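# Place the necklace in the jewelry box's long compartment

## Task

Get the entire necklace inside the long compartment of the jewelry box so that it stays there without the robot holding it, then open the gripper and move the arms away.

## Robot and tools

Robot: two 6-joint arms, left_arm and right_arm, each with a parallel gripper. Every arm's joint columns are, in order: waist, shoulder, elbow, wrist pitch, wrist yaw, wrist roll, then the gripper opening.

Frame: one scene frame shared by both arms. Origin sits on the table surface midway between the arms, +z is up, +x points outward over the table, and left_arm is on the +y side. The arm names do not tell you which side of a camera image an arm appears on. A gripper's fingers extend along its own +z axis and close along its own y axis. The reported end-effector point lies between the finger pads, under 1 cm behind the tips.

Tool execute_actions takes {"actions": [...], "pictures": true/false}. The list holds at most one item. An empty list commands nothing and returns the current state with camera pictures. Otherwise, pictures are returned only if you set "pictures": true. A refused call does nothing to the robot.
- Action: {"rows": [[14 numbers], ...], "steps": n}. n is 9 to 15 control steps (each 1/30 s); it defaults to 15. You may give 1 to 15 rows. One row is used per step, and the final row repeats if rows run out.
- Wait: {"steps": n}, n up to 300. Nothing new is commanded. It returns once n steps have elapsed since the previous result, and the time you spend replying counts toward those steps.

Row layout: one list covering both arms, 14 numbers, each in [-1, 1]. The first seven are for left_arm: six joint values and then the opening. The last seven are the same for right_arm. Always send all 14, even if only one arm moves.
- The six joint values are offsets, not a pose. They are measured from that arm's joint angles in the latest result that printed them. Before any result in the scene has shown angles, and for the second and later calls within one reply, they are measured from wherever the arm is when the action begins. They are never relative to the previous row. Scale: 1.0 equals 1.202 rad for the waist, 1.258 for the shoulder, 1.238 for the elbow, 2.073 for wrist pitch, and 2.022 for wrist yaw and wrist roll. All zeros is not a hold: it pulls the arm back to the reference angles.
- Opening is absolute: +1 means fully open and -1 means fully closed.

Joint ranges (rad): waist -2.618 to 3.054, shoulder 0.000 to 3.142, elbow 0.000 to 3.142, wrist pitch -1.571 to 1.571, wrist yaw -1.571 to 1.571, wrist roll -2.094 to 2.094. The real ends can differ from these by up to 0.036 rad. A call is refused if it pushes a joint outward by more than 0.036 rad beyond its range. A target beyond the real end is clipped to that end, and the result may say "joint sent to its limit". That message can refer to an earlier action that is still running. If it is missing, that does not prove there is room left.

Motion: joints move at limited speed. On each step, a joint's target may lead its measured angle by at most 0.202 rad (waist), 0.258 (shoulder), 0.238 (elbow), 0.573 (wrist pitch), or 0.522 (wrist yaw and roll). If the targets would put the gripper more than 70 mm from its measured position, they are scaled back. Friction can leave a joint as much as 0.031 rad short, and commands smaller than that may not move it at all. Between calls the arms keep heading for the last row you sent. They stop once everything has nearly stopped moving or a step is HELD. Each result is captured 9 steps before its action ends. Those last steps, and your thinking time, run before your next action begins.

Results: the state line reads `left_arm: …` | `right_arm: …`. Each part gives end_effector_position in metres and end_effector_quat_wxyz, both in the scene frame. The printed position can be off, more so when the arm reaches far. Joint positions and Joint velocities list each arm's six joints (rad, rad/s) and then the finger gap (m, m/s; 0.087 m when fully open). grip_measured is the measured finger opening on the same scale as the command, with a small fixed bias per gripper of up to about 1 mm. "joint command not followed" means a clearance check changed or blocked some joint targets. HELD marks the steps on which your row was wholly or partly not sent. Joint torques are raw drive outputs with offsets and noise. MOTOR HOT appears from 75 °C. OVER-TEMPERATURE FAULT means an arm was stopped: at 90 °C for 10 s, and at 100 °C the arm loses holding power and falls.

Gripping: to hold something, keep the commanded opening below grip_measured. About 0.02 below gives a firm grip, and a smaller gap gives a lighter one. The pads push with roughly 20 N at most. Closing fast can squeeze too hard, or even make the fingers spring open.

Tool zoom_image: {"camera": name, "region": [x0, y0, x1, y1]}. Pixel coordinates are in that camera's latest full image, with the origin at the top-left. The region can be at most 504x504. Cameras: cam_high, cam_low, cam_left_wrist, cam_right_wrist, all 504x504. Their calibration (K, distortion, T_world_to_cam) was given, but each may be off by a few degrees and millimetres. The wrist cameras follow their arms' joint readings.

Tool finished_scene: {"scene": n}, where n is the number of the current scene. It ends that scene for good and reports whether the goal was met. A reply with no tool call ends the whole run.

Avoid: knocking or placing anything off the table, letting the arms collide or press on each other, dropping or slamming the necklace, hard pushes, and holding loads long enough to overheat motors. Short outside tugs on held parts or pushes on loose objects can happen. Before finishing, open the gripper and withdraw the arms so the necklace rests in the compartment on its own. Move smoothly and efficiently.

Each tool is called after "Emit:" by a JSON object that holds its "op" and its "data", one argument or row to a line.

## Session

Emit:
{"op": "execute_actions", "data": {
  "actions": []
}}

Scene clock: 0.00 s of 4800.00 s.
left_arm: end_effector_position=(+0.4701, +0.6549, +0.1987) grip_measured=+1.000 end_effector_quat_wxyz=(+0.431, -0.469, +0.633, -0.440) | right_arm: end_effector_position=(+0.5248, -0.5885, +0.3679) grip_measured=+1.000 end_effector_quat_wxyz=(+0.571, +0.471, +0.579, +0.341)
Joint positions: left_arm=[ 0.98   2.203  1.792 -0.108  1.062 -0.97   0.087] | right_arm=[-0.821  1.981  1.971 -0.135 -0.65   1.133  0.087]
Joint velocities: left_arm=[ 0.007 -0.007 -0.007  0.007 -0.022  0.081  0.   ] | right_arm=[-0.017  0.012 -0.002  0.007 -0.051 -0.022  0.   ]
Joint torques (N m, as the arm reports them, + toward a larger angle): no reading
camera_calibration (this result's frames):
cam_left_wrist: T_world_to_cam=[[0.223428, -0.171999, 0.959425, -0.187324], [-0.853529, -0.509865, 0.107363, 0.735342], [0.470711, -0.842885, -0.260724, 0.528664], [0, 0, 0, 1]] pos_world=[0.420641, 0.788308, 0.23861]
cam_right_wrist: T_world_to_cam=[[-0.167903, -0.330325, -0.928813, 0.234102], [-0.694164, 0.708609, -0.126526, 0.851645], [0.69996, 0.623505, -0.348277, 0.264982], [0, 0, 0, 1]] pos_world=[0.445011, -0.691371, 0.417479]

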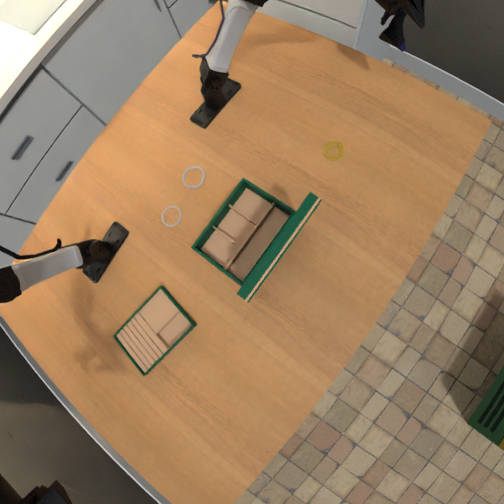

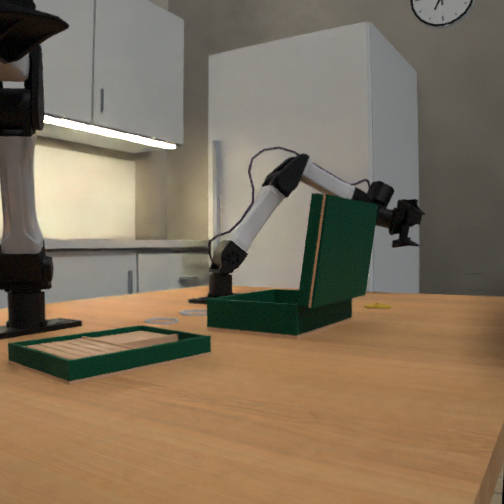

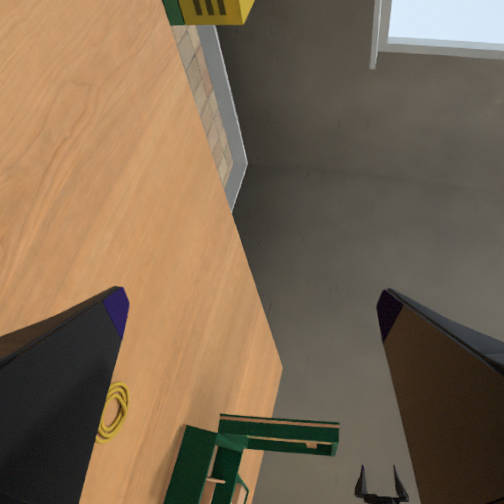

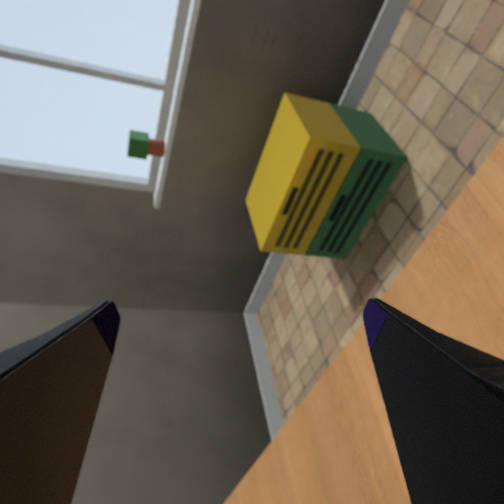

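Emit:
{"op": "zoom_image", "data": {
  "camera": "cam_high",
  "region": [180, 120, 370, 310]
}}

Emit:
{"op": "zoom_image", "data": {
  "camera": "cam_high",
  "region": [303, 120, 363, 180]
}}

Region (180, 120, 370, 310) of cam_high's 504x504 image, scaled by 2.653, with more detail than that image has.

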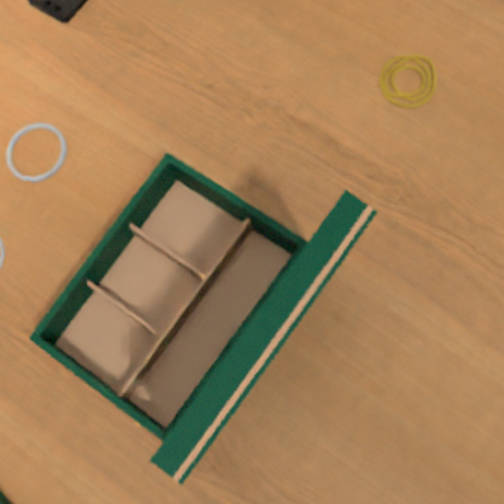

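Region (303, 120, 363, 180) of cam_high's 504x504 image, scaled by 8.400, with more detail than that image has.

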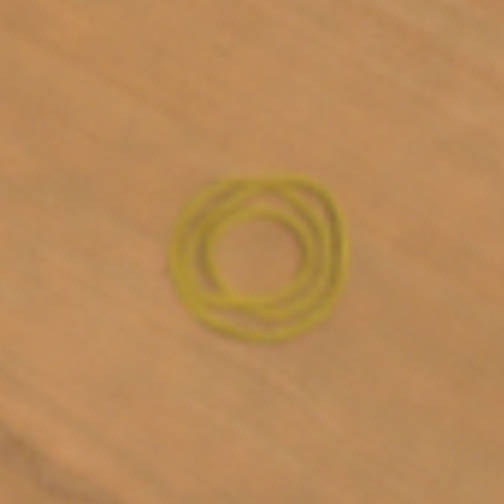

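Emit:
{"op": "execute_actions", "data": {
  "actions": [
    {"rows": [[-0.722,0,0.3485,-0.622,-0.525,0.48,0,0,0,0,0,0,0,1]], "steps": 15}
  ]
}}

Emit:
{"op": "execute_actions", "data": {
  "actions": [
    {"steps": 35}
  ]
}}

Scene clock: 5.13 s of 4800.00 s.
left_arm: end_effector_position=(+0.5201, +0.6053, +0.1782) grip_measured=+0.001 end_effector_quat_wxyz=(+0.391, -0.402, +0.811, -0.166) | right_arm: end_effector_position=(+0.5248, -0.5885, +0.3679) grip_measured=+1.000 end_effector_quat_wxyz=(+0.571, +0.471, +0.579, +0.341)
Joint positions: left_arm=[ 0.713  2.232  2.161 -0.729  0.475 -0.423  0.044] | right_arm=[-0.821  1.981  1.971 -0.135 -0.65   1.133  0.087]
Joint velocities: left_arm=[-1.8   -0.32   0.916 -2.103 -2.249  2.22  -0.001] | right_arm=[ 0.012  0.002 -0.002 -0.066 -0.007  0.037  0.   ]
Joint torques (N m, as the arm reports them, + toward a larger angle): left_arm=[  0.75 -13.13   6.12   0.74   0.2    0.02] | right_arm=[  0.03 -10.04   9.6    1.81  -0.01   0.01]
Steps of this call (steps 1 to 90: nothing new was sent; then 1.93 s passed at rest; steps 91 to 96: the first 6 steps of this action). Readings (joint positions):
91: left_arm=[0.963 2.208 1.836 -0.208 0.980 -0.890] | right_arm=[-0.821 1.981 1.971 -0.135 -0.650 1.133]
92: left_arm=[0.934 2.223 1.909 -0.329 0.869 -0.793] | right_arm=[-0.821 1.981 1.971 -0.135 -0.650 1.133]
94: left_arm=[0.836 2.240 2.060 -0.555 0.656 -0.597] | right_arm=[-0.821 1.981 1.971 -0.135 -0.650 1.133]
96: the state above

Scene clock: 6.30 s of 4800.00 s.
left_arm: end_effector_position=(+0.4540, +0.3616, +0.1327) grip_measured=+0.000 end_effector_quat_wxyz=(+0.090, -0.052, +0.995, -0.001) | right_arm: end_effector_position=(+0.5248, -0.5885, +0.3679) grip_measured=+1.000 end_effector_quat_wxyz=(+0.571, +0.471, +0.579, +0.341)
Joint positions: left_arm=[ 0.118  2.209  2.209 -1.39   0.009 -0.006  0.044] | right_arm=[-0.821  1.981  1.971 -0.135 -0.65   1.133  0.087]
Joint velocities: left_arm=[-0.007 -0.002 -0.012 -0.022  0.037  0.081  0.   ] | right_arm=[ 0.017  0.002 -0.012 -0.022 -0.007  0.007  0.   ]
Joint torques (N m, as the arm reports them, + toward a larger angle): left_arm=[ -0.33 -11.98   7.28   0.57  -0.06   0.05] | right_arm=[  0.04 -10.03   9.59   1.8   -0.01   0.01]
Kept back: nothing.
Steps of this call (steps 1 to 9: the last 9 steps of your previous action; steps 10 to 35: the robot went on to your last target). Readings (joint positions):
1: left_arm=[0.651 2.222 2.184 -0.795 0.409 -0.362] | right_arm=[-0.821 1.981 1.971 -0.135 -0.650 1.133]
2: left_arm=[0.592 2.212 2.197 -0.855 0.360 -0.315] | right_arm=[-0.821 1.981 1.971 -0.135 -0.650 1.133]
4: left_arm=[0.480 2.205 2.209 -0.969 0.279 -0.240] | right_arm=[-0.821 1.981 1.971 -0.135 -0.650 1.133]
8: left_arm=[0.258 2.208 2.209 -1.170 0.146 -0.127] | right_arm=[-0.821 1.981 1.971 -0.135 -0.650 1.133]
35: the state above

Emit:
{"op": "execute_actions", "data": {
  "actions": [
    {"rows": [[0,0.02,0.01,0,0,0,0,0,0,0,0,0,0,1],[0,0.04,0.02,0,0,0,0,0,0,0,0,0,0,1],[0,0.06,0.028,0,0,0,0,0,0,0,0,0,0,1],[0,0.08,0.028,0,0,0,0,0,0,0,0,0,0,1],[0,0.1,0.028,0,0,0,0,0,0,0,0,0,0,1],[0,0.12,0.028,0,0,0,0,0,0,0,0,0,0,1],[0,0.135,0.028,0,0,0,0,0,0,0,0,0,0,1],[0,0.145,0.028,0,0,0,0,0,0,0,0,0,0,1]], "steps": 15}
  ]
}}

Emit:
{"op": "execute_actions", "data": {
  "actions": [
    {"steps": 18}
  ],
  "pictures": true
}}

Scene clock: 6.93 s of 4800.00 s.
left_arm: end_effector_position=(+0.4592, +0.3623, +0.1126) grip_measured=+0.000 end_effector_quat_wxyz=(+0.070, -0.052, +0.996, -0.001) | right_arm: end_effector_position=(+0.5248, -0.5885, +0.3679) grip_measured=+1.000 end_effector_quat_wxyz=(+0.571, +0.471, +0.579, +0.341)
Joint positions: left_arm=[ 0.118  2.273  2.234 -1.391  0.009 -0.006  0.044] | right_arm=[-0.821  1.981  1.971 -0.135 -0.65   1.133  0.087]
Joint velocities: left_arm=[-0.007  0.647  0.071  0.007 -0.022 -0.007  0.   ] | right_arm=[-0.002 -0.002 -0.027 -0.022  0.007 -0.022  0.   ]
Joint torques (N m, as the arm reports them, + toward a larger angle): left_arm=[ 0.13 -8.58  6.77  0.56  0.06 -0.04] | right_arm=[  0.03 -10.04   9.58   1.8   -0.01   0.01]
Steps of this call (steps 1 to 13: the robot went on to your last target; steps 14 to 19: the first 6 steps of this action). Readings (joint positions):
14: left_arm=[0.118 2.209 2.209 -1.391 0.009 -0.006] | right_arm=[-0.821 1.981 1.971 -0.135 -0.650 1.133]
15: left_arm=[0.118 2.212 2.211 -1.391 0.009 -0.006] | right_arm=[-0.821 1.981 1.971 -0.135 -0.650 1.133]
17: left_arm=[0.118 2.234 2.225 -1.392 0.009 -0.006] | right_arm=[-0.821 1.981 1.971 -0.135 -0.650 1.133]
19: the state above

Scene clock: 7.53 s of 4800.00 s.
left_arm: end_effector_position=(+0.4553, +0.3619, +0.0548) grip_measured=+0.000 end_effector_quat_wxyz=(+0.000, -0.052, +0.999, -0.005) | right_arm: end_effector_position=(+0.5248, -0.5885, +0.3679) grip_measured=+1.000 end_effector_quat_wxyz=(+0.571, +0.471, +0.579, +0.341)
Joint positions: left_arm=[ 0.118  2.414  2.235 -1.391  0.009 -0.006  0.044] | right_arm=[-0.821  1.981  1.971 -0.135 -0.65   1.133  0.087]
Joint velocities: left_arm=[ 0.012  0.002 -0.007 -0.007 -0.11   0.051 -0.001] | right_arm=[-0.007 -0.007  0.002  0.007  0.022  0.051  0.   ]
Joint torques (N m, as the arm reports them, + toward a larger angle): left_arm=[  0.12 -14.46   6.82   0.3    0.06  -0.05] | right_arm=[  0.06 -10.02   9.58   1.8   -0.01   0.01]
Kept back: nothing.
Steps of this call (steps 1 to 9: the last 9 steps of your previous action; steps 10 to 18: the robot went on to your last target). Readings (joint positions):
1: left_arm=[0.118 2.298 2.235 -1.391 0.009 -0.006] | right_arm=[-0.821 1.981 1.971 -0.135 -0.650 1.133]
2: left_arm=[0.118 2.324 2.235 -1.391 0.009 -0.006] | right_arm=[-0.821 1.981 1.971 -0.135 -0.650 1.133]
4: left_arm=[0.118 2.375 2.235 -1.391 0.009 -0.006] | right_arm=[-0.821 1.981 1.971 -0.135 -0.650 1.133]
8: left_arm=[0.118 2.417 2.235 -1.391 0.009 -0.006] | right_arm=[-0.821 1.981 1.971 -0.135 -0.650 1.133]
18: the state above
camera_calibration (this result's frames):
cam_left_wrist: T_world_to_cam=[[0.107198, -0.994237, 0.000770606, 0.306606], [-0.639642, -0.0683724, 0.765626, 0.29558], [-0.761161, -0.0825665, -0.643286, 0.557777], [0, 0, 0, 1]] pos_world=[0.580756, 0.371102, 0.13227]
cam_right_wrist: T_world_to_cam=[[-0.167903, -0.330325, -0.928813, 0.234102], [-0.694164, 0.708609, -0.126526, 0.851645], [0.69996, 0.623505, -0.348277, 0.264982], [0, 0, 0, 1]] pos_world=[0.445011, -0.691371, 0.417479]

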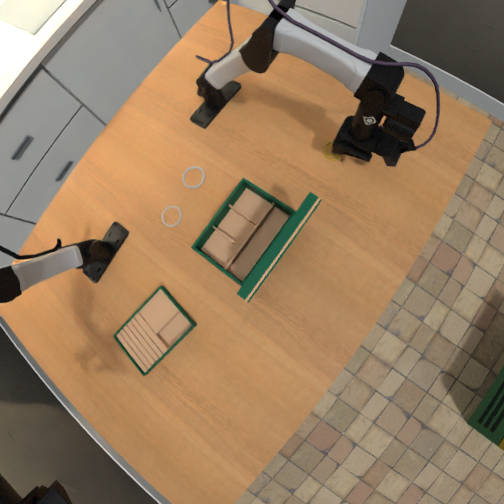

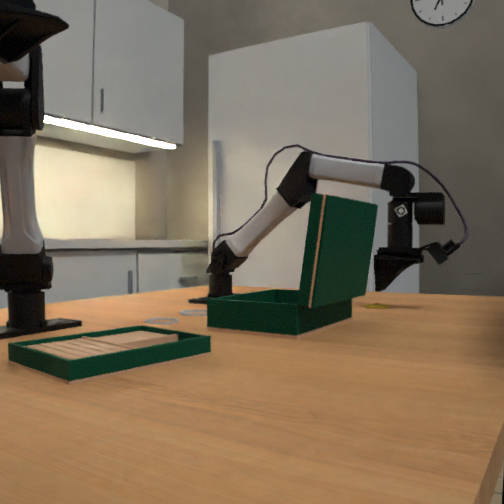

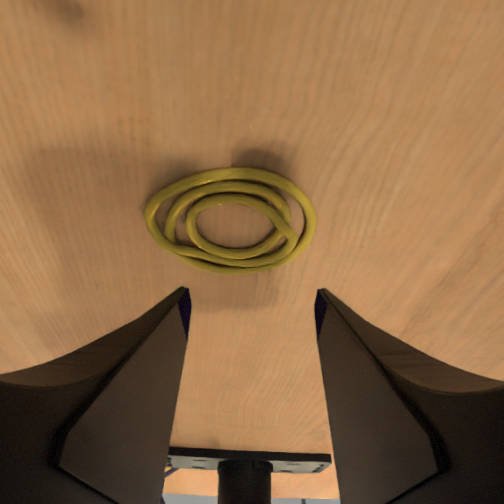

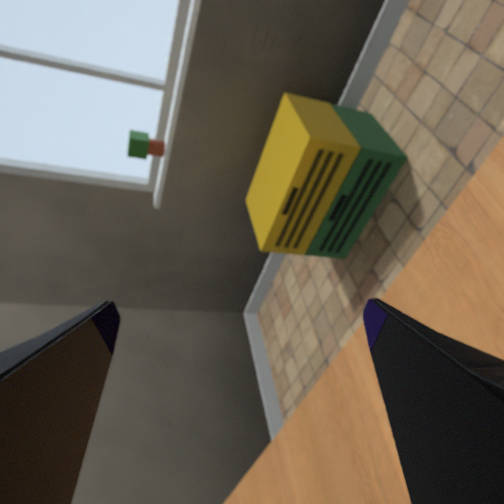

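Emit:
{"op": "zoom_image", "data": {
  "camera": "cam_left_wrist",
  "region": [130, 130, 340, 340]
}}

Region (130, 130, 340, 340) of cam_left_wrist's 504x504 image, scaled by 2.400, with more detail than that image has.

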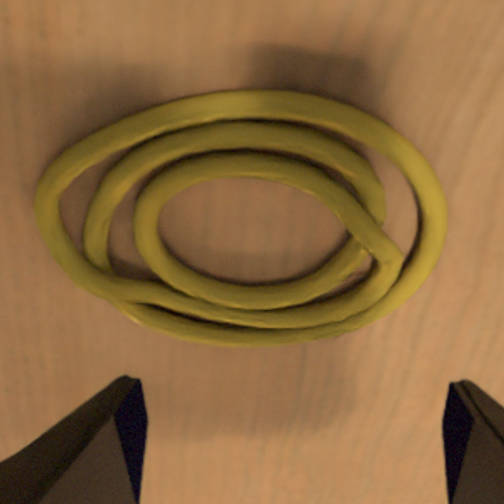

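Emit:
{"op": "execute_actions", "data": {
  "actions": [
    {"rows": [[-0.012,0,-0.015,0.01,0,0,-0.5,0,0,0,0,0,0,1],[-0.024,0,-0.03,0.02,0,0,-0.5,0,0,0,0,0,0,1],[-0.036,0,-0.045,0.03,0,0,-0.5,0,0,0,0,0,0,1],[-0.048,0,-0.06,0.04,0,0,-0.5,0,0,0,0,0,0,1],[-0.058,0,-0.075,0.05,0,0,-0.5,0,0,0,0,0,0,1],[-0.064,0,-0.09,0.06,0,0,-0.5,0,0,0,0,0,0,1],[-0.064,0,-0.1,0.07,0,0,-0.5,0,0,0,0,0,0,1],[-0.064,0,-0.108,0.07,0,0,-0.5,0,0,0,0,0,0,1]], "steps": 15}
  ]
}}

Emit:
{"op": "execute_actions", "data": {
  "actions": [
    {"steps": 18}
  ],
  "pictures": true
}}

Scene clock: 11.67 s of 4800.00 s.
left_arm: end_effector_position=(+0.4553, +0.3460, +0.0397) grip_measured=-0.499 end_effector_quat_wxyz=(-0.003, -0.034, +0.999, -0.005) | right_arm: end_effector_position=(+0.5248, -0.5885, +0.3679) grip_measured=+1.000 end_effector_quat_wxyz=(+0.571, +0.471, +0.579, +0.341)
Joint positions: left_arm=[ 0.081  2.414  2.174 -1.337  0.009 -0.006  0.022] | right_arm=[-0.821  1.981  1.971 -0.135 -0.65   1.133  0.087]
Joint velocities: left_arm=[-0.393 -0.007 -0.574  0.447  0.037  0.022  0.001] | right_arm=[-0.017  0.002 -0.002  0.051  0.037 -0.037  0.   ]
Joint torques (N m, as the arm reports them, + toward a larger angle): left_arm=[ -1.43 -12.79   5.1    0.36   0.09  -0.04] | right_arm=[  0.04 -10.04   9.58   1.8   -0.02   0.02]
Steps of this call (steps 1 to 15: the robot went on to your last target; steps 16 to 90: nothing new was sent; then 0.93 s passed at rest; steps 91 to 96: the first 6 steps of this action). Readings (joint positions):
91: left_arm=[0.118 2.414 2.235 -1.391 0.009 -0.006] | right_arm=[-0.821 1.981 1.971 -0.135 -0.650 1.133]
92: left_arm=[0.116 2.414 2.231 -1.386 0.009 -0.006] | right_arm=[-0.821 1.981 1.971 -0.135 -0.650 1.133]
94: left_arm=[0.105 2.414 2.211 -1.365 0.009 -0.006] | right_arm=[-0.821 1.981 1.971 -0.135 -0.650 1.133]
96: the state above

Scene clock: 12.27 s of 4800.00 s.
left_arm: end_effector_position=(+0.4584, +0.3262, +0.0235) grip_measured=-0.500 end_effector_quat_wxyz=(+0.003, -0.011, +1.000, -0.005) | right_arm: end_effector_position=(+0.5248, -0.5885, +0.3679) grip_measured=+1.000 end_effector_quat_wxyz=(+0.571, +0.471, +0.579, +0.341)
Joint positions: left_arm=[ 0.035  2.414  2.112 -1.263  0.009 -0.006  0.022] | right_arm=[-0.821  1.981  1.971 -0.135 -0.65   1.133  0.087]
Joint velocities: left_arm=[ 0.017  0.007 -0.002 -0.037  0.022  0.081  0.001] | right_arm=[ 0.002 -0.012  0.007 -0.081 -0.007  0.007  0.   ]
Joint torques (N m, as the arm reports them, + toward a larger angle): left_arm=[  0.72 -12.87   5.41   0.51   0.06  -0.04] | right_arm=[  0.02 -10.06   9.58   1.8   -0.01   0.01]
Kept back: nothing.
Steps of this call (steps 1 to 9: the last 9 steps of your previous action; steps 10 to 18: the robot went on to your last target). Readings (joint positions):
1: left_arm=[0.068 2.414 2.155 -1.322 0.009 -0.006] | right_arm=[-0.821 1.981 1.971 -0.135 -0.650 1.133]
2: left_arm=[0.055 2.414 2.137 -1.310 0.009 -0.006] | right_arm=[-0.821 1.981 1.971 -0.135 -0.650 1.133]
4: left_arm=[0.037 2.414 2.116 -1.296 0.009 -0.006] | right_arm=[-0.821 1.981 1.971 -0.135 -0.650 1.133]
8: left_arm=[0.034 2.414 2.112 -1.277 0.009 -0.006] | right_arm=[-0.821 1.981 1.971 -0.135 -0.650 1.133]
18: the state above
camera_calibration (this result's frames):
cam_left_wrist: T_world_to_cam=[[0.0238551, -0.999715, 0.000813079, 0.310864], [-0.646905, -0.0148163, 0.762426, 0.304988], [-0.762197, -0.0187138, -0.647075, 0.516807], [0, 0, 0, 1]] pos_world=[0.583791, 0.324965, 0.101629]
cam_right_wrist: T_world_to_cam=[[-0.167903, -0.330325, -0.928813, 0.234102], [-0.694164, 0.708609, -0.126526, 0.851645], [0.69996, 0.623505, -0.348277, 0.264982], [0, 0, 0, 1]] pos_world=[0.445011, -0.691371, 0.417479]

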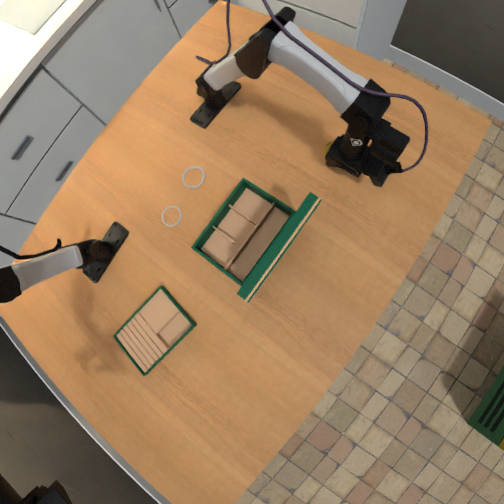

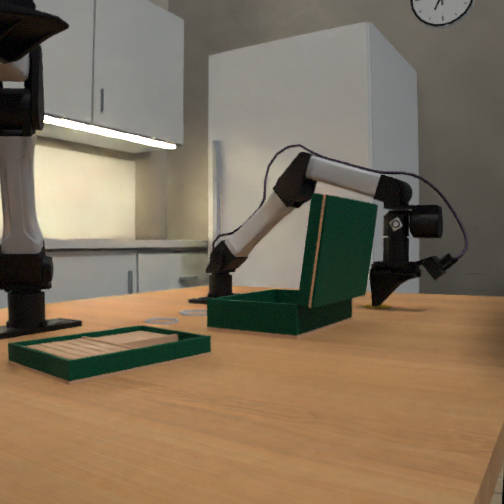

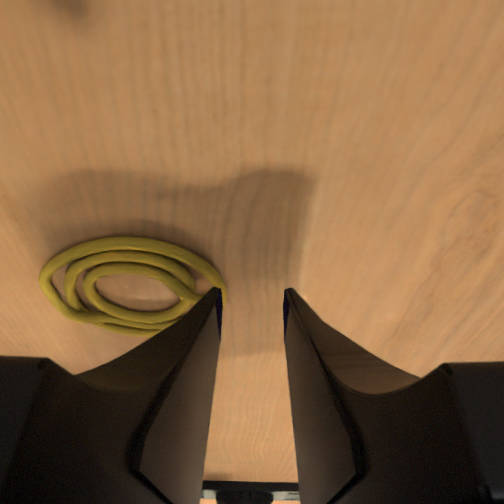

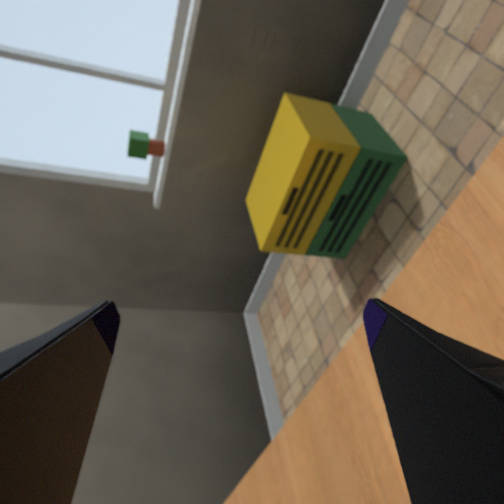

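Emit:
{"op": "execute_actions", "data": {
  "actions": []
}}

Scene clock: 14.33 s of 4800.00 s.
left_arm: end_effector_position=(+0.4587, +0.3262, +0.0234) grip_measured=-0.500 end_effector_quat_wxyz=(+0.003, -0.011, +1.000, -0.005) | right_arm: end_effector_position=(+0.5248, -0.5885, +0.3679) grip_measured=+1.000 end_effector_quat_wxyz=(+0.571, +0.471, +0.579, +0.341)
Joint positions: left_arm=[ 0.035  2.414  2.112 -1.262  0.009 -0.006  0.022] | right_arm=[-0.821  1.981  1.971 -0.135 -0.65   1.133  0.087]
Joint velocities: left_arm=[-0.007 -0.022  0.002  0.081 -0.066  0.007 -0.   ] | right_arm=[ 0.002  0.002 -0.022 -0.022  0.007 -0.037  0.   ]
Joint torques (N m, as the arm reports them, + toward a larger angle): left_arm=[  0.73 -12.86   5.38   0.47   0.06  -0.04] | right_arm=[  0.05 -10.05   9.58   1.8   -0.01   0.02]
Kept back: nothing.
Steps of this call (steps 1 to 15: the robot went on to your last target; steps 16 to 62: nothing new was sent). Readings (joint positions):
1: left_arm=[0.035 2.414 2.112 -1.262 0.009 -0.006] | right_arm=[-0.821 1.981 1.971 -0.135 -0.650 1.133]
2: left_arm=[0.035 2.414 2.112 -1.262 0.009 -0.006] | right_arm=[-0.821 1.981 1.971 -0.135 -0.650 1.133]
4: left_arm=[0.035 2.414 2.112 -1.262 0.009 -0.006] | right_arm=[-0.821 1.981 1.971 -0.135 -0.650 1.133]
8: left_arm=[0.035 2.414 2.112 -1.262 0.009 -0.006] | right_arm=[-0.821 1.981 1.971 -0.135 -0.650 1.133]
62: the state above
All arms were judged still, so your last target was given up. Only a new action makes them travel on or press farther. Fingers that are still opening or closing keep moving.
camera_calibration (this result's frames):
cam_left_wrist: T_world_to_cam=[[0.0238542, -0.999715, 0.000822878, 0.310861], [-0.647777, -0.0148297, 0.761685, 0.305629], [-0.761456, -0.0187024, -0.647947, 0.516672], [0, 0, 0, 1]] pos_world=[0.583987, 0.324968, 0.101727]
cam_right_wrist: T_world_to_cam=[[-0.167903, -0.330325, -0.928813, 0.234102], [-0.694164, 0.708609, -0.126526, 0.851645], [0.69996, 0.623505, -0.348277, 0.264982], [0, 0, 0, 1]] pos_world=[0.445011, -0.691371, 0.417479]

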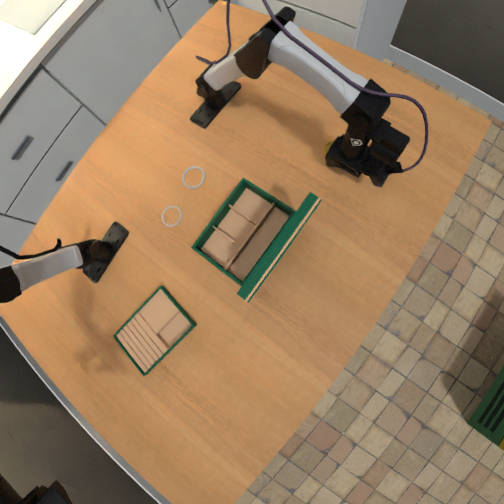

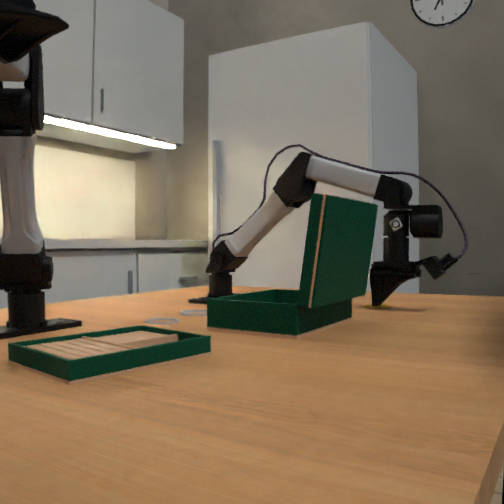

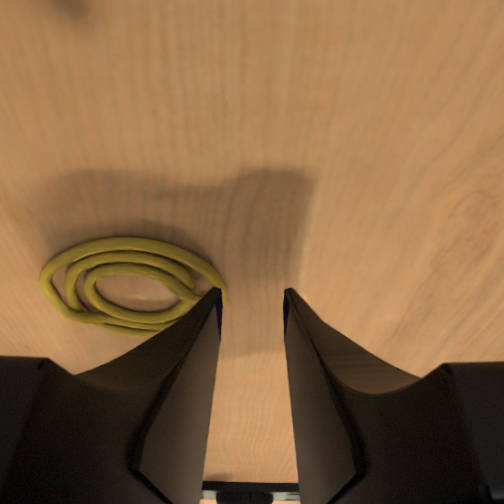

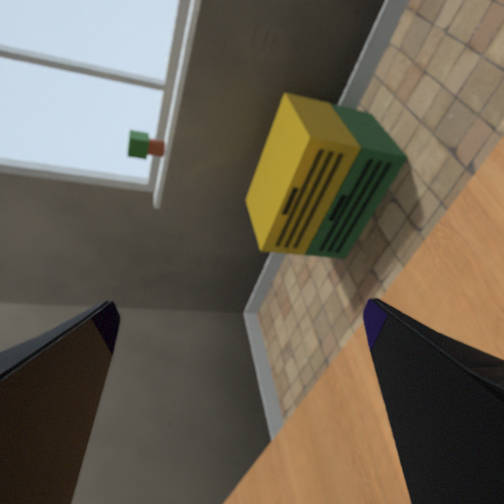

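Emit:
{"op": "zoom_image", "data": {
  "camera": "cam_left_wrist",
  "region": [20, 200, 320, 380]
}}

Region (20, 200, 320, 380) of cam_left_wrist's 504x504 image, scaled by 1.680, with more detail than that image has; it fills the top 302 rows of this view, and the rest is white.

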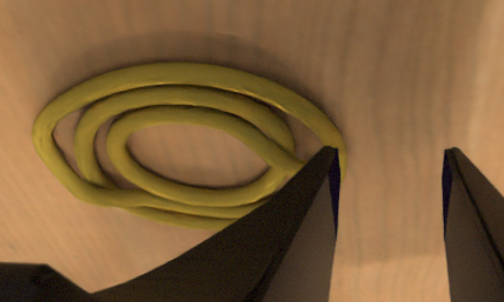

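Emit:
{"op": "execute_actions", "data": {
  "actions": [
    {"rows": [[0,-0.02,-0.03,0.012,0,0,-0.25,0,0,0,0,0,0,1],[0,-0.03,-0.05,0.02,0,0,-0.25,0,0,0,0,0,0,1],[0,-0.04,-0.07,0.027,0,0,-0.25,0,0,0,0,0,0,1],[0,-0.042,-0.083,0.03,0,0,-0.25,0,0,0,0,0,0,1]], "steps": 15}
  ]
}}

Emit:
{"op": "execute_actions", "data": {
  "actions": [
    {"steps": 15}
  ],
  "pictures": true
}}

Scene clock: 17.27 s of 4800.00 s.
left_arm: end_effector_position=(+0.4468, +0.3261, +0.0151) grip_measured=-0.250 end_effector_quat_wxyz=(-0.010, -0.011, +1.000, -0.005) | right_arm: end_effector_position=(+0.5248, -0.5885, +0.3679) grip_measured=+1.000 end_effector_quat_wxyz=(+0.571, +0.471, +0.579, +0.341)
Joint positions: left_arm=[ 0.035  2.392  2.033 -1.232  0.009 -0.006  0.033] | right_arm=[-0.821  1.981  1.971 -0.135 -0.65   1.133  0.087]
Joint velocities: left_arm=[ 0.012  0.007 -0.198  0.139 -0.081  0.037 -0.001] | right_arm=[ 0.007  0.017  0.002 -0.022 -0.007 -0.066  0.   ]
Joint torques (N m, as the arm reports them, + toward a larger angle): left_arm=[  0.16 -14.78   5.44   0.48   0.06  -0.02] | right_arm=[  0.04 -10.06   9.59   1.8   -0.02   0.02]
Steps of this call (steps 1 to 82: nothing new was sent; steps 83 to 88: the first 6 steps of this action). Readings (joint positions):
83: left_arm=[0.035 2.414 2.108 -1.259 0.009 -0.006] | right_arm=[-0.821 1.981 1.971 -0.135 -0.650 1.133]
84: left_arm=[0.035 2.410 2.098 -1.251 0.009 -0.006] | right_arm=[-0.821 1.981 1.971 -0.135 -0.650 1.133]
86: left_arm=[0.035 2.397 2.059 -1.235 0.009 -0.006] | right_arm=[-0.821 1.981 1.971 -0.135 -0.650 1.133]
88: the state above

Scene clock: 17.77 s of 4800.00 s.
left_arm: end_effector_position=(+0.4513, +0.3261, +0.0165) grip_measured=-0.250 end_effector_quat_wxyz=(+0.001, -0.011, +1.000, -0.005) | right_arm: end_effector_position=(+0.5248, -0.5885, +0.3679) grip_measured=+1.000 end_effector_quat_wxyz=(+0.571, +0.471, +0.579, +0.341)
Joint positions: left_arm=[ 0.035  2.386  2.032 -1.215  0.009 -0.006  0.033] | right_arm=[-0.821  1.981  1.971 -0.135 -0.65   1.133  0.087]
Joint velocities: left_arm=[-0.002  0.002 -0.007  0.022  0.037  0.007 -0.001] | right_arm=[-0.022  0.012 -0.012  0.022  0.022 -0.037  0.   ]
Joint torques (N m, as the arm reports them, + toward a larger angle): left_arm=[  0.21 -14.47   4.43   0.47   0.06  -0.04] | right_arm=[  0.02 -10.04   9.6    1.8   -0.02   0.01]
Kept back: nothing.
Steps of this call (steps 1 to 9: the last 9 steps of your previous action; steps 10 to 15: the robot went on to your last target). Readings (joint positions):
1: left_arm=[0.035 2.389 2.032 -1.230 0.009 -0.006] | right_arm=[-0.821 1.981 1.971 -0.135 -0.650 1.133]
2: left_arm=[0.035 2.387 2.032 -1.228 0.009 -0.006] | right_arm=[-0.821 1.981 1.971 -0.135 -0.650 1.133]
4: left_arm=[0.035 2.386 2.032 -1.222 0.009 -0.006] | right_arm=[-0.821 1.981 1.971 -0.135 -0.650 1.133]
8: left_arm=[0.035 2.386 2.032 -1.218 0.009 -0.006] | right_arm=[-0.821 1.981 1.971 -0.135 -0.650 1.133]
15: the state above
camera_calibration (this result's frames):
cam_left_wrist: T_world_to_cam=[[0.0238579, -0.999715, 0.000783677, 0.310929], [-0.644284, -0.0147762, 0.764643, 0.304537], [-0.764414, -0.0187477, -0.644453, 0.507822], [0, 0, 0, 1]] pos_world=[0.576977, 0.324861, 0.0941617]
cam_right_wrist: T_world_to_cam=[[-0.167903, -0.330325, -0.928813, 0.234102], [-0.694164, 0.708609, -0.126526, 0.851645], [0.69996, 0.623505, -0.348277, 0.264982], [0, 0, 0, 1]] pos_world=[0.445011, -0.691371, 0.417479]

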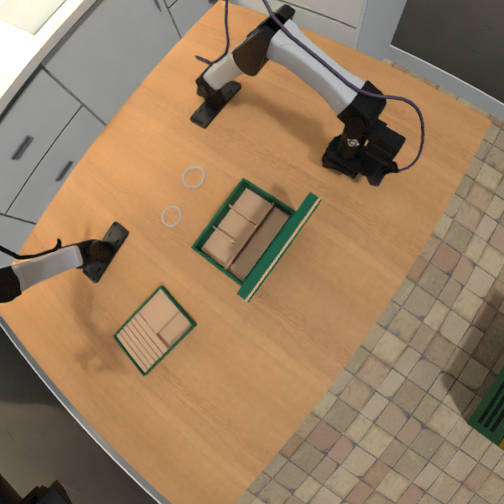

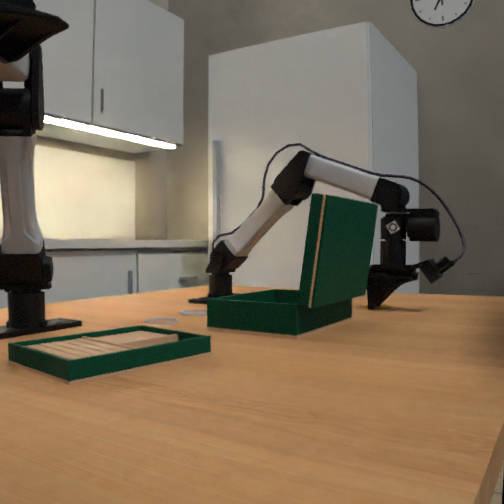

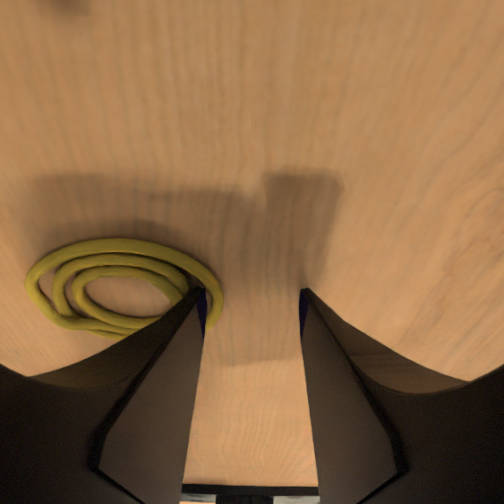

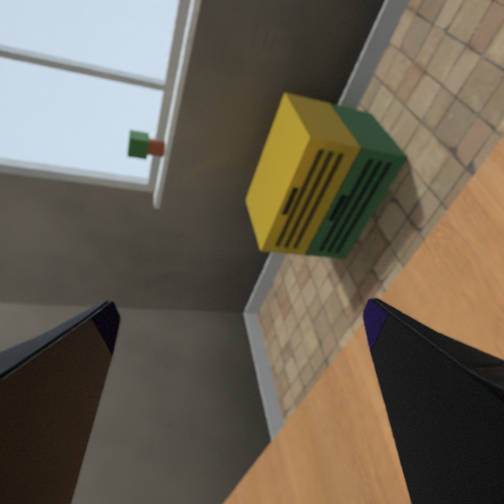

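Emit:
{"op": "zoom_image", "data": {
  "camera": "cam_left_wrist",
  "region": [100, 220, 300, 360]
}}

Region (100, 220, 300, 360) of cam_left_wrist's 504x504 image, scaled by 2.520, with more detail than that image has; it fills the top 353 rows of this view, and the rest is white.

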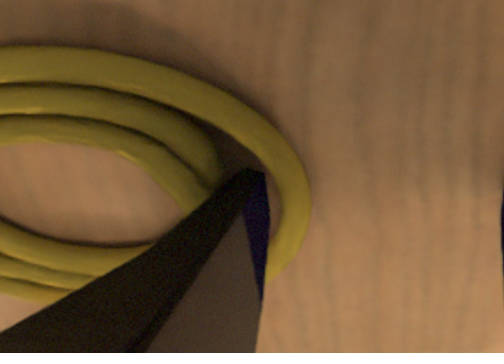

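Emit:
{"op": "execute_actions", "data": {
  "actions": [
    {"rows": [[0,0,-0.03,0.005,0,0,-0.27,0,0,0,0,0,0,1],[0,0,-0.03,0.005,0,0,-0.29,0,0,0,0,0,0,1],[0,0,-0.03,0.005,0,0,-0.31,0,0,0,0,0,0,1],[0,0,-0.03,0.005,0,0,-0.33,0,0,0,0,0,0,1],[0,0,-0.03,0.005,0,0,-0.35,0,0,0,0,0,0,1],[0,0,-0.03,0.005,0,0,-0.37,0,0,0,0,0,0,1],[0,0,-0.03,0.005,0,0,-0.39,0,0,0,0,0,0,1],[0,0,-0.03,0.005,0,0,-0.41,0,0,0,0,0,0,1],[0,0,-0.03,0.005,0,0,-0.43,0,0,0,0,0,0,1],[0,0,-0.03,0.005,0,0,-0.45,0,0,0,0,0,0,1],[0,0,-0.03,0.005,0,0,-0.47,0,0,0,0,0,0,1],[0,0,-0.03,0.005,0,0,-0.5,0,0,0,0,0,0,1]], "steps": 15}
  ]
}}

Emit:
{"op": "execute_actions", "data": {
  "actions": [
    {"steps": 12}
  ],
  "pictures": true
}}

Emit:
{"op": "zoom_image", "data": {
  "camera": "cam_left_wrist",
  "region": [60, 200, 320, 380]
}}

Scene clock: 19.23 s of 4800.00 s.
left_arm: end_effector_position=(+0.4499, +0.3261, +0.0147) grip_measured=-0.360 end_effector_quat_wxyz=(-0.001, -0.011, +1.000, -0.005) | right_arm: end_effector_position=(+0.5248, -0.5885, +0.3679) grip_measured=+1.000 end_effector_quat_wxyz=(+0.571, +0.471, +0.579, +0.341)
Joint positions: left_arm=[ 0.035  2.386  2.025 -1.212  0.009 -0.006  0.028] | right_arm=[-0.821  1.981  1.971 -0.135 -0.65   1.133  0.087]
Joint velocities: left_arm=[-0.017  0.007 -0.002  0.007 -0.066 -0.007 -0.017] | right_arm=[-0.017 -0.017 -0.012 -0.037  0.022 -0.095  0.   ]
Joint torques (N m, as the arm reports them, + toward a larger angle): left_arm=[ -0.05 -12.56   3.98   0.39   0.04  -0.06] | right_arm=[  0.02 -10.04   9.59   1.8   -0.01   0.02]
Steps of this call (steps 1 to 15: the robot went on to your last target; steps 16 to 38: nothing new was sent; steps 39 to 44: the first 6 steps of this action). Readings (joint positions):
39: left_arm=[0.035 2.386 2.029 -1.214 0.009 -0.006] | right_arm=[-0.821 1.981 1.971 -0.135 -0.650 1.133]
40: left_arm=[0.035 2.386 2.025 -1.213 0.009 -0.006] | right_arm=[-0.821 1.981 1.971 -0.135 -0.650 1.133]
42: left_arm=[0.035 2.386 2.025 -1.212 0.009 -0.006] | right_arm=[-0.821 1.981 1.971 -0.135 -0.650 1.133]
44: the state above

Scene clock: 19.63 s of 4800.00 s.
left_arm: end_effector_position=(+0.4499, +0.3261, +0.0147) grip_measured=-0.499 end_effector_quat_wxyz=(-0.001, -0.011, +1.000, -0.005) | right_arm: end_effector_position=(+0.5248, -0.5885, +0.3679) grip_measured=+1.000 end_effector_quat_wxyz=(+0.571, +0.471, +0.579, +0.341)
Joint positions: left_arm=[ 0.035  2.386  2.025 -1.212  0.009 -0.006  0.022] | right_arm=[-0.821  1.981  1.971 -0.135 -0.65   1.133  0.087]
Joint velocities: left_arm=[ 0.022 -0.002  0.007 -0.022  0.007  0.066 -0.   ] | right_arm=[-0.027 -0.032 -0.017 -0.037 -0.022 -0.022  0.   ]
Joint torques (N m, as the arm reports them, + toward a larger angle): left_arm=[  0.12 -12.66   3.94   0.38   0.05  -0.06] | right_arm=[  0.05 -10.04   9.57   1.81  -0.01   0.01]
Kept back: nothing.
Steps of this call (steps 1 to 9: the last 9 steps of your previous action; steps 10 to 12: the robot went on to your last target). Readings (joint positions):
1: left_arm=[0.035 2.386 2.025 -1.212 0.009 -0.006] | right_arm=[-0.821 1.981 1.971 -0.135 -0.650 1.133]
2: left_arm=[0.035 2.386 2.025 -1.212 0.009 -0.006] | right_arm=[-0.821 1.981 1.971 -0.135 -0.650 1.133]
4: left_arm=[0.035 2.386 2.025 -1.212 0.009 -0.006] | right_arm=[-0.821 1.981 1.971 -0.135 -0.650 1.133]
8: left_arm=[0.035 2.386 2.025 -1.212 0.009 -0.006] | right_arm=[-0.821 1.981 1.971 -0.135 -0.650 1.133]
12: the state above
camera_calibration (this result's frames):
cam_left_wrist: T_world_to_cam=[[0.0238614, -0.999715, 0.000744459, 0.310941], [-0.640778, -0.0147226, 0.767585, 0.303333], [-0.767356, -0.0187927, -0.640946, 0.506955], [0, 0, 0, 1]] pos_world=[0.575964, 0.324845, 0.0918657]
cam_right_wrist: T_world_to_cam=[[-0.167903, -0.330325, -0.928813, 0.234102], [-0.694164, 0.708609, -0.126526, 0.851645], [0.69996, 0.623505, -0.348277, 0.264982], [0, 0, 0, 1]] pos_world=[0.445011, -0.691371, 0.417479]

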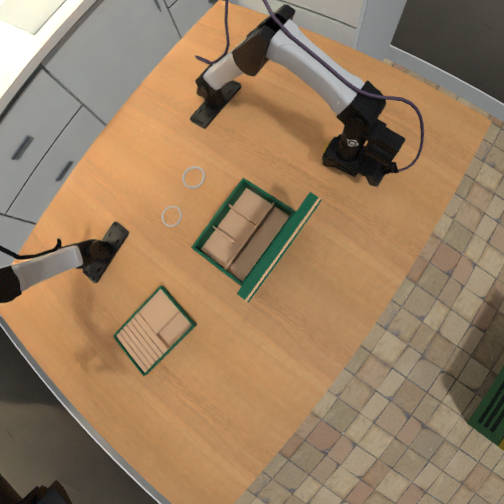

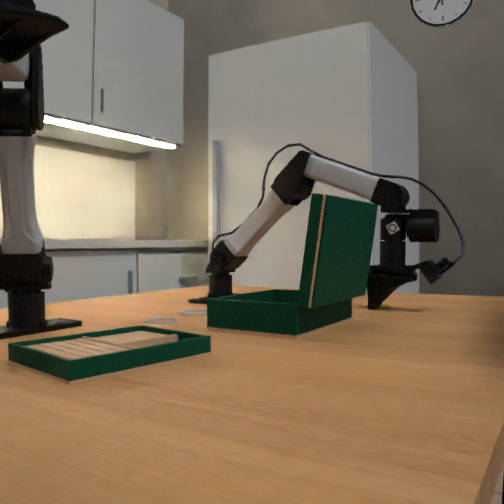

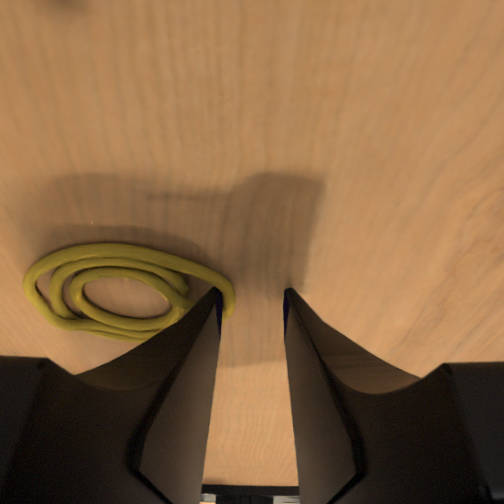

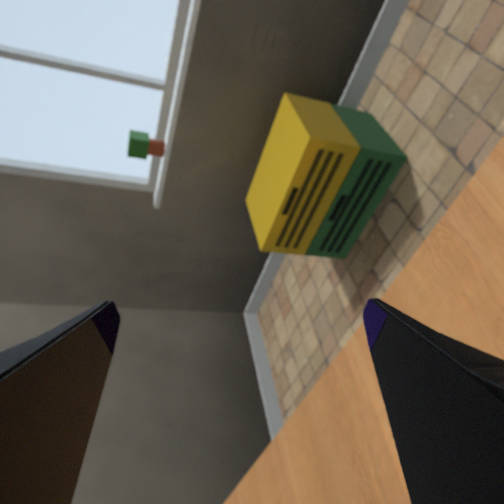

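Region (60, 200, 320, 380) of cam_left_wrist's 504x504 image, scaled by 1.938, with more detail than that image has; it fills the top 349 rows of this view, and the rest is white.

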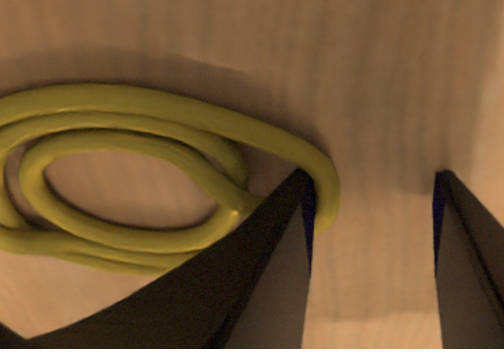

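The finger is pulling the outer strand. Continue closing.

Emit:
{"op": "execute_actions", "data": {
  "actions": [
    {"rows": [[0,0,-0.025,0.003,0,0,-0.53,0,0,0,0,0,0,1],[0,0,-0.025,0.003,0,0,-0.56,0,0,0,0,0,0,1],[0,0,-0.025,0.003,0,0,-0.59,0,0,0,0,0,0,1],[0,0,-0.025,0.003,0,0,-0.62,0,0,0,0,0,0,1],[0,0,-0.025,0.003,0,0,-0.65,0,0,0,0,0,0,1],[0,0,-0.025,0.003,0,0,-0.68,0,0,0,0,0,0,1],[0,0,-0.025,0.003,0,0,-0.71,0,0,0,0,0,0,1],[0,0,-0.025,0.003,0,0,-0.74,0,0,0,0,0,0,1],[0,0,-0.025,0.003,0,0,-0.77,0,0,0,0,0,0,1],[0,0,-0.025,0.003,0,0,-0.80,0,0,0,0,0,0,1],[0,0,-0.025,0.003,0,0,-0.83,0,0,0,0,0,0,1],[0,0,-0.025,0.003,0,0,-0.86,0,0,0,0,0,0,1],[0,0,-0.025,0.003,0,0,-0.88,0,0,0,0,0,0,1],[0,0,-0.025,0.003,0,0,-0.90,0,0,0,0,0,0,1],[0,0,-0.025,0.003,0,0,-0.92,0,0,0,0,0,0,1]], "steps": 15}
  ]
}}

Emit:
{"op": "execute_actions", "data": {
  "actions": [
    {"steps": 14}
  ],
  "pictures": true
}}

Emit:
{"op": "zoom_image", "data": {
  "camera": "cam_left_wrist",
  "region": [60, 200, 320, 380]
}}

Scene clock: 20.80 s of 4800.00 s.
left_arm: end_effector_position=(+0.4498, +0.3261, +0.0148) grip_measured=-0.666 end_effector_quat_wxyz=(-0.002, -0.011, +1.000, -0.005) | right_arm: end_effector_position=(+0.5248, -0.5885, +0.3679) grip_measured=+1.000 end_effector_quat_wxyz=(+0.571, +0.471, +0.579, +0.341)
Joint positions: left_arm=[ 0.035  2.386  2.025 -1.213  0.009 -0.006  0.015] | right_arm=[-0.821  1.981  1.971 -0.135 -0.65   1.133  0.087]
Joint velocities: left_arm=[ 0.007 -0.012 -0.007  0.037 -0.066  0.007 -0.024] | right_arm=[-0.002 -0.012 -0.012 -0.007 -0.022 -0.037  0.   ]
Joint torques (N m, as the arm reports them, + toward a larger angle): left_arm=[  0.15 -12.64   3.86   0.38   0.03  -0.05] | right_arm=[  0.04 -10.05   9.59   1.8   -0.01   0.02]
Steps of this call (steps 1 to 15: the robot went on to your last target; steps 16 to 29: nothing new was sent; steps 30 to 35: the first 6 steps of this action). Readings (joint positions):
30: left_arm=[0.035 2.386 2.025 -1.212 0.009 -0.006] | right_arm=[-0.821 1.981 1.971 -0.135 -0.650 1.133]
31: left_arm=[0.035 2.386 2.025 -1.212 0.009 -0.006] | right_arm=[-0.821 1.981 1.971 -0.135 -0.650 1.133]
33: left_arm=[0.035 2.386 2.025 -1.213 0.009 -0.006] | right_arm=[-0.821 1.981 1.971 -0.135 -0.650 1.133]
35: the state above

Scene clock: 21.27 s of 4800.00 s.
left_arm: end_effector_position=(+0.4497, +0.3261, +0.0148) grip_measured=-0.916 end_effector_quat_wxyz=(-0.002, -0.011, +1.000, -0.005) | right_arm: end_effector_position=(+0.5248, -0.5885, +0.3679) grip_measured=+1.000 end_effector_quat_wxyz=(+0.571, +0.471, +0.579, +0.341)
Joint positions: left_arm=[ 0.035  2.386  2.025 -1.213  0.009 -0.006  0.004] | right_arm=[-0.821  1.981  1.971 -0.135 -0.65   1.133  0.087]
Joint velocities: left_arm=[ 0.017 -0.002 -0.002 -0.051  0.037 -0.007  0.001] | right_arm=[-0.007 -0.002 -0.007 -0.037  0.066 -0.007  0.   ]
Joint torques (N m, as the arm reports them, + toward a larger angle): left_arm=[  0.16 -12.64   3.87   0.38   0.06  -0.04] | right_arm=[  0.05 -10.03   9.55   1.8   -0.01   0.02]
Kept back: nothing.
Steps of this call (steps 1 to 9: the last 9 steps of your previous action; steps 10 to 14: the robot went on to your last target). Readings (joint positions):
1: left_arm=[0.035 2.386 2.025 -1.213 0.009 -0.006] | right_arm=[-0.821 1.981 1.971 -0.135 -0.650 1.133]
2: left_arm=[0.035 2.386 2.025 -1.213 0.009 -0.006] | right_arm=[-0.821 1.981 1.971 -0.135 -0.650 1.133]
4: left_arm=[0.035 2.386 2.025 -1.213 0.009 -0.006] | right_arm=[-0.821 1.981 1.971 -0.135 -0.650 1.133]
8: left_arm=[0.035 2.386 2.025 -1.213 0.009 -0.006] | right_arm=[-0.821 1.981 1.971 -0.135 -0.650 1.133]
14: the state above
camera_calibration (this result's frames):
cam_left_wrist: T_world_to_cam=[[0.023862, -0.999715, 0.000737921, 0.310943], [-0.640192, -0.0147136, 0.768074, 0.302912], [-0.767844, -0.0188002, -0.640361, 0.507043], [0, 0, 0, 1]] pos_world=[0.575833, 0.324843, 0.091802]
cam_right_wrist: T_world_to_cam=[[-0.167903, -0.330325, -0.928813, 0.234102], [-0.694164, 0.708609, -0.126526, 0.851645], [0.69996, 0.623505, -0.348277, 0.264982], [0, 0, 0, 1]] pos_world=[0.445011, -0.691371, 0.417479]

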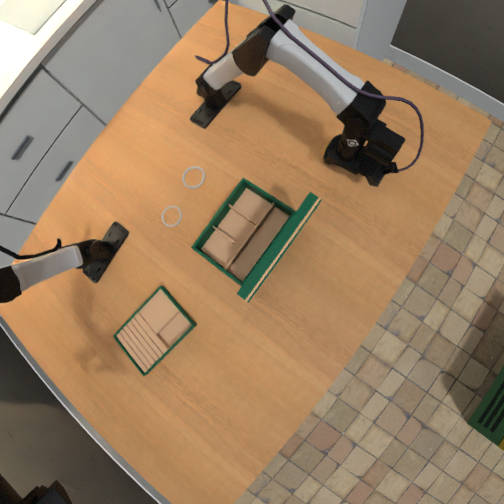

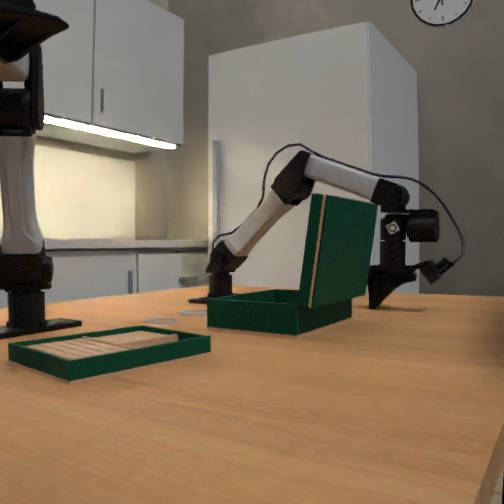

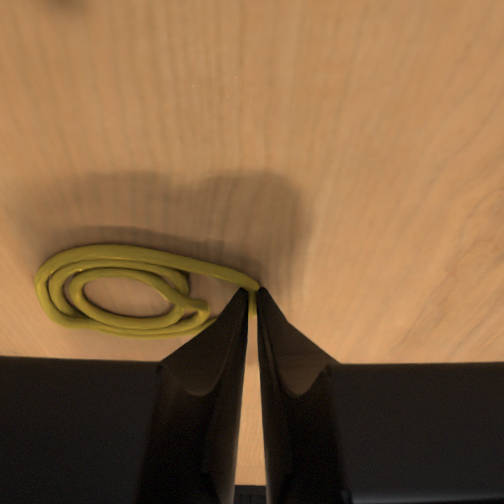

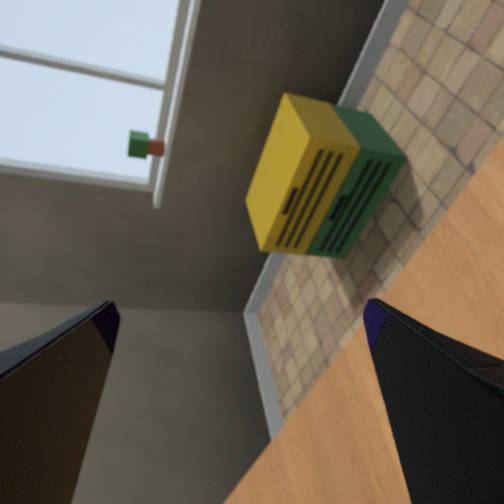

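Region (60, 200, 320, 380) of cam_left_wrist's 504x504 image, scaled by 1.938, with more detail than that image has; it fills the top 349 rows of this view, and the rest is white.

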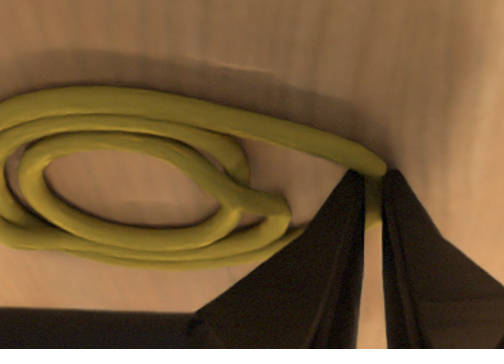

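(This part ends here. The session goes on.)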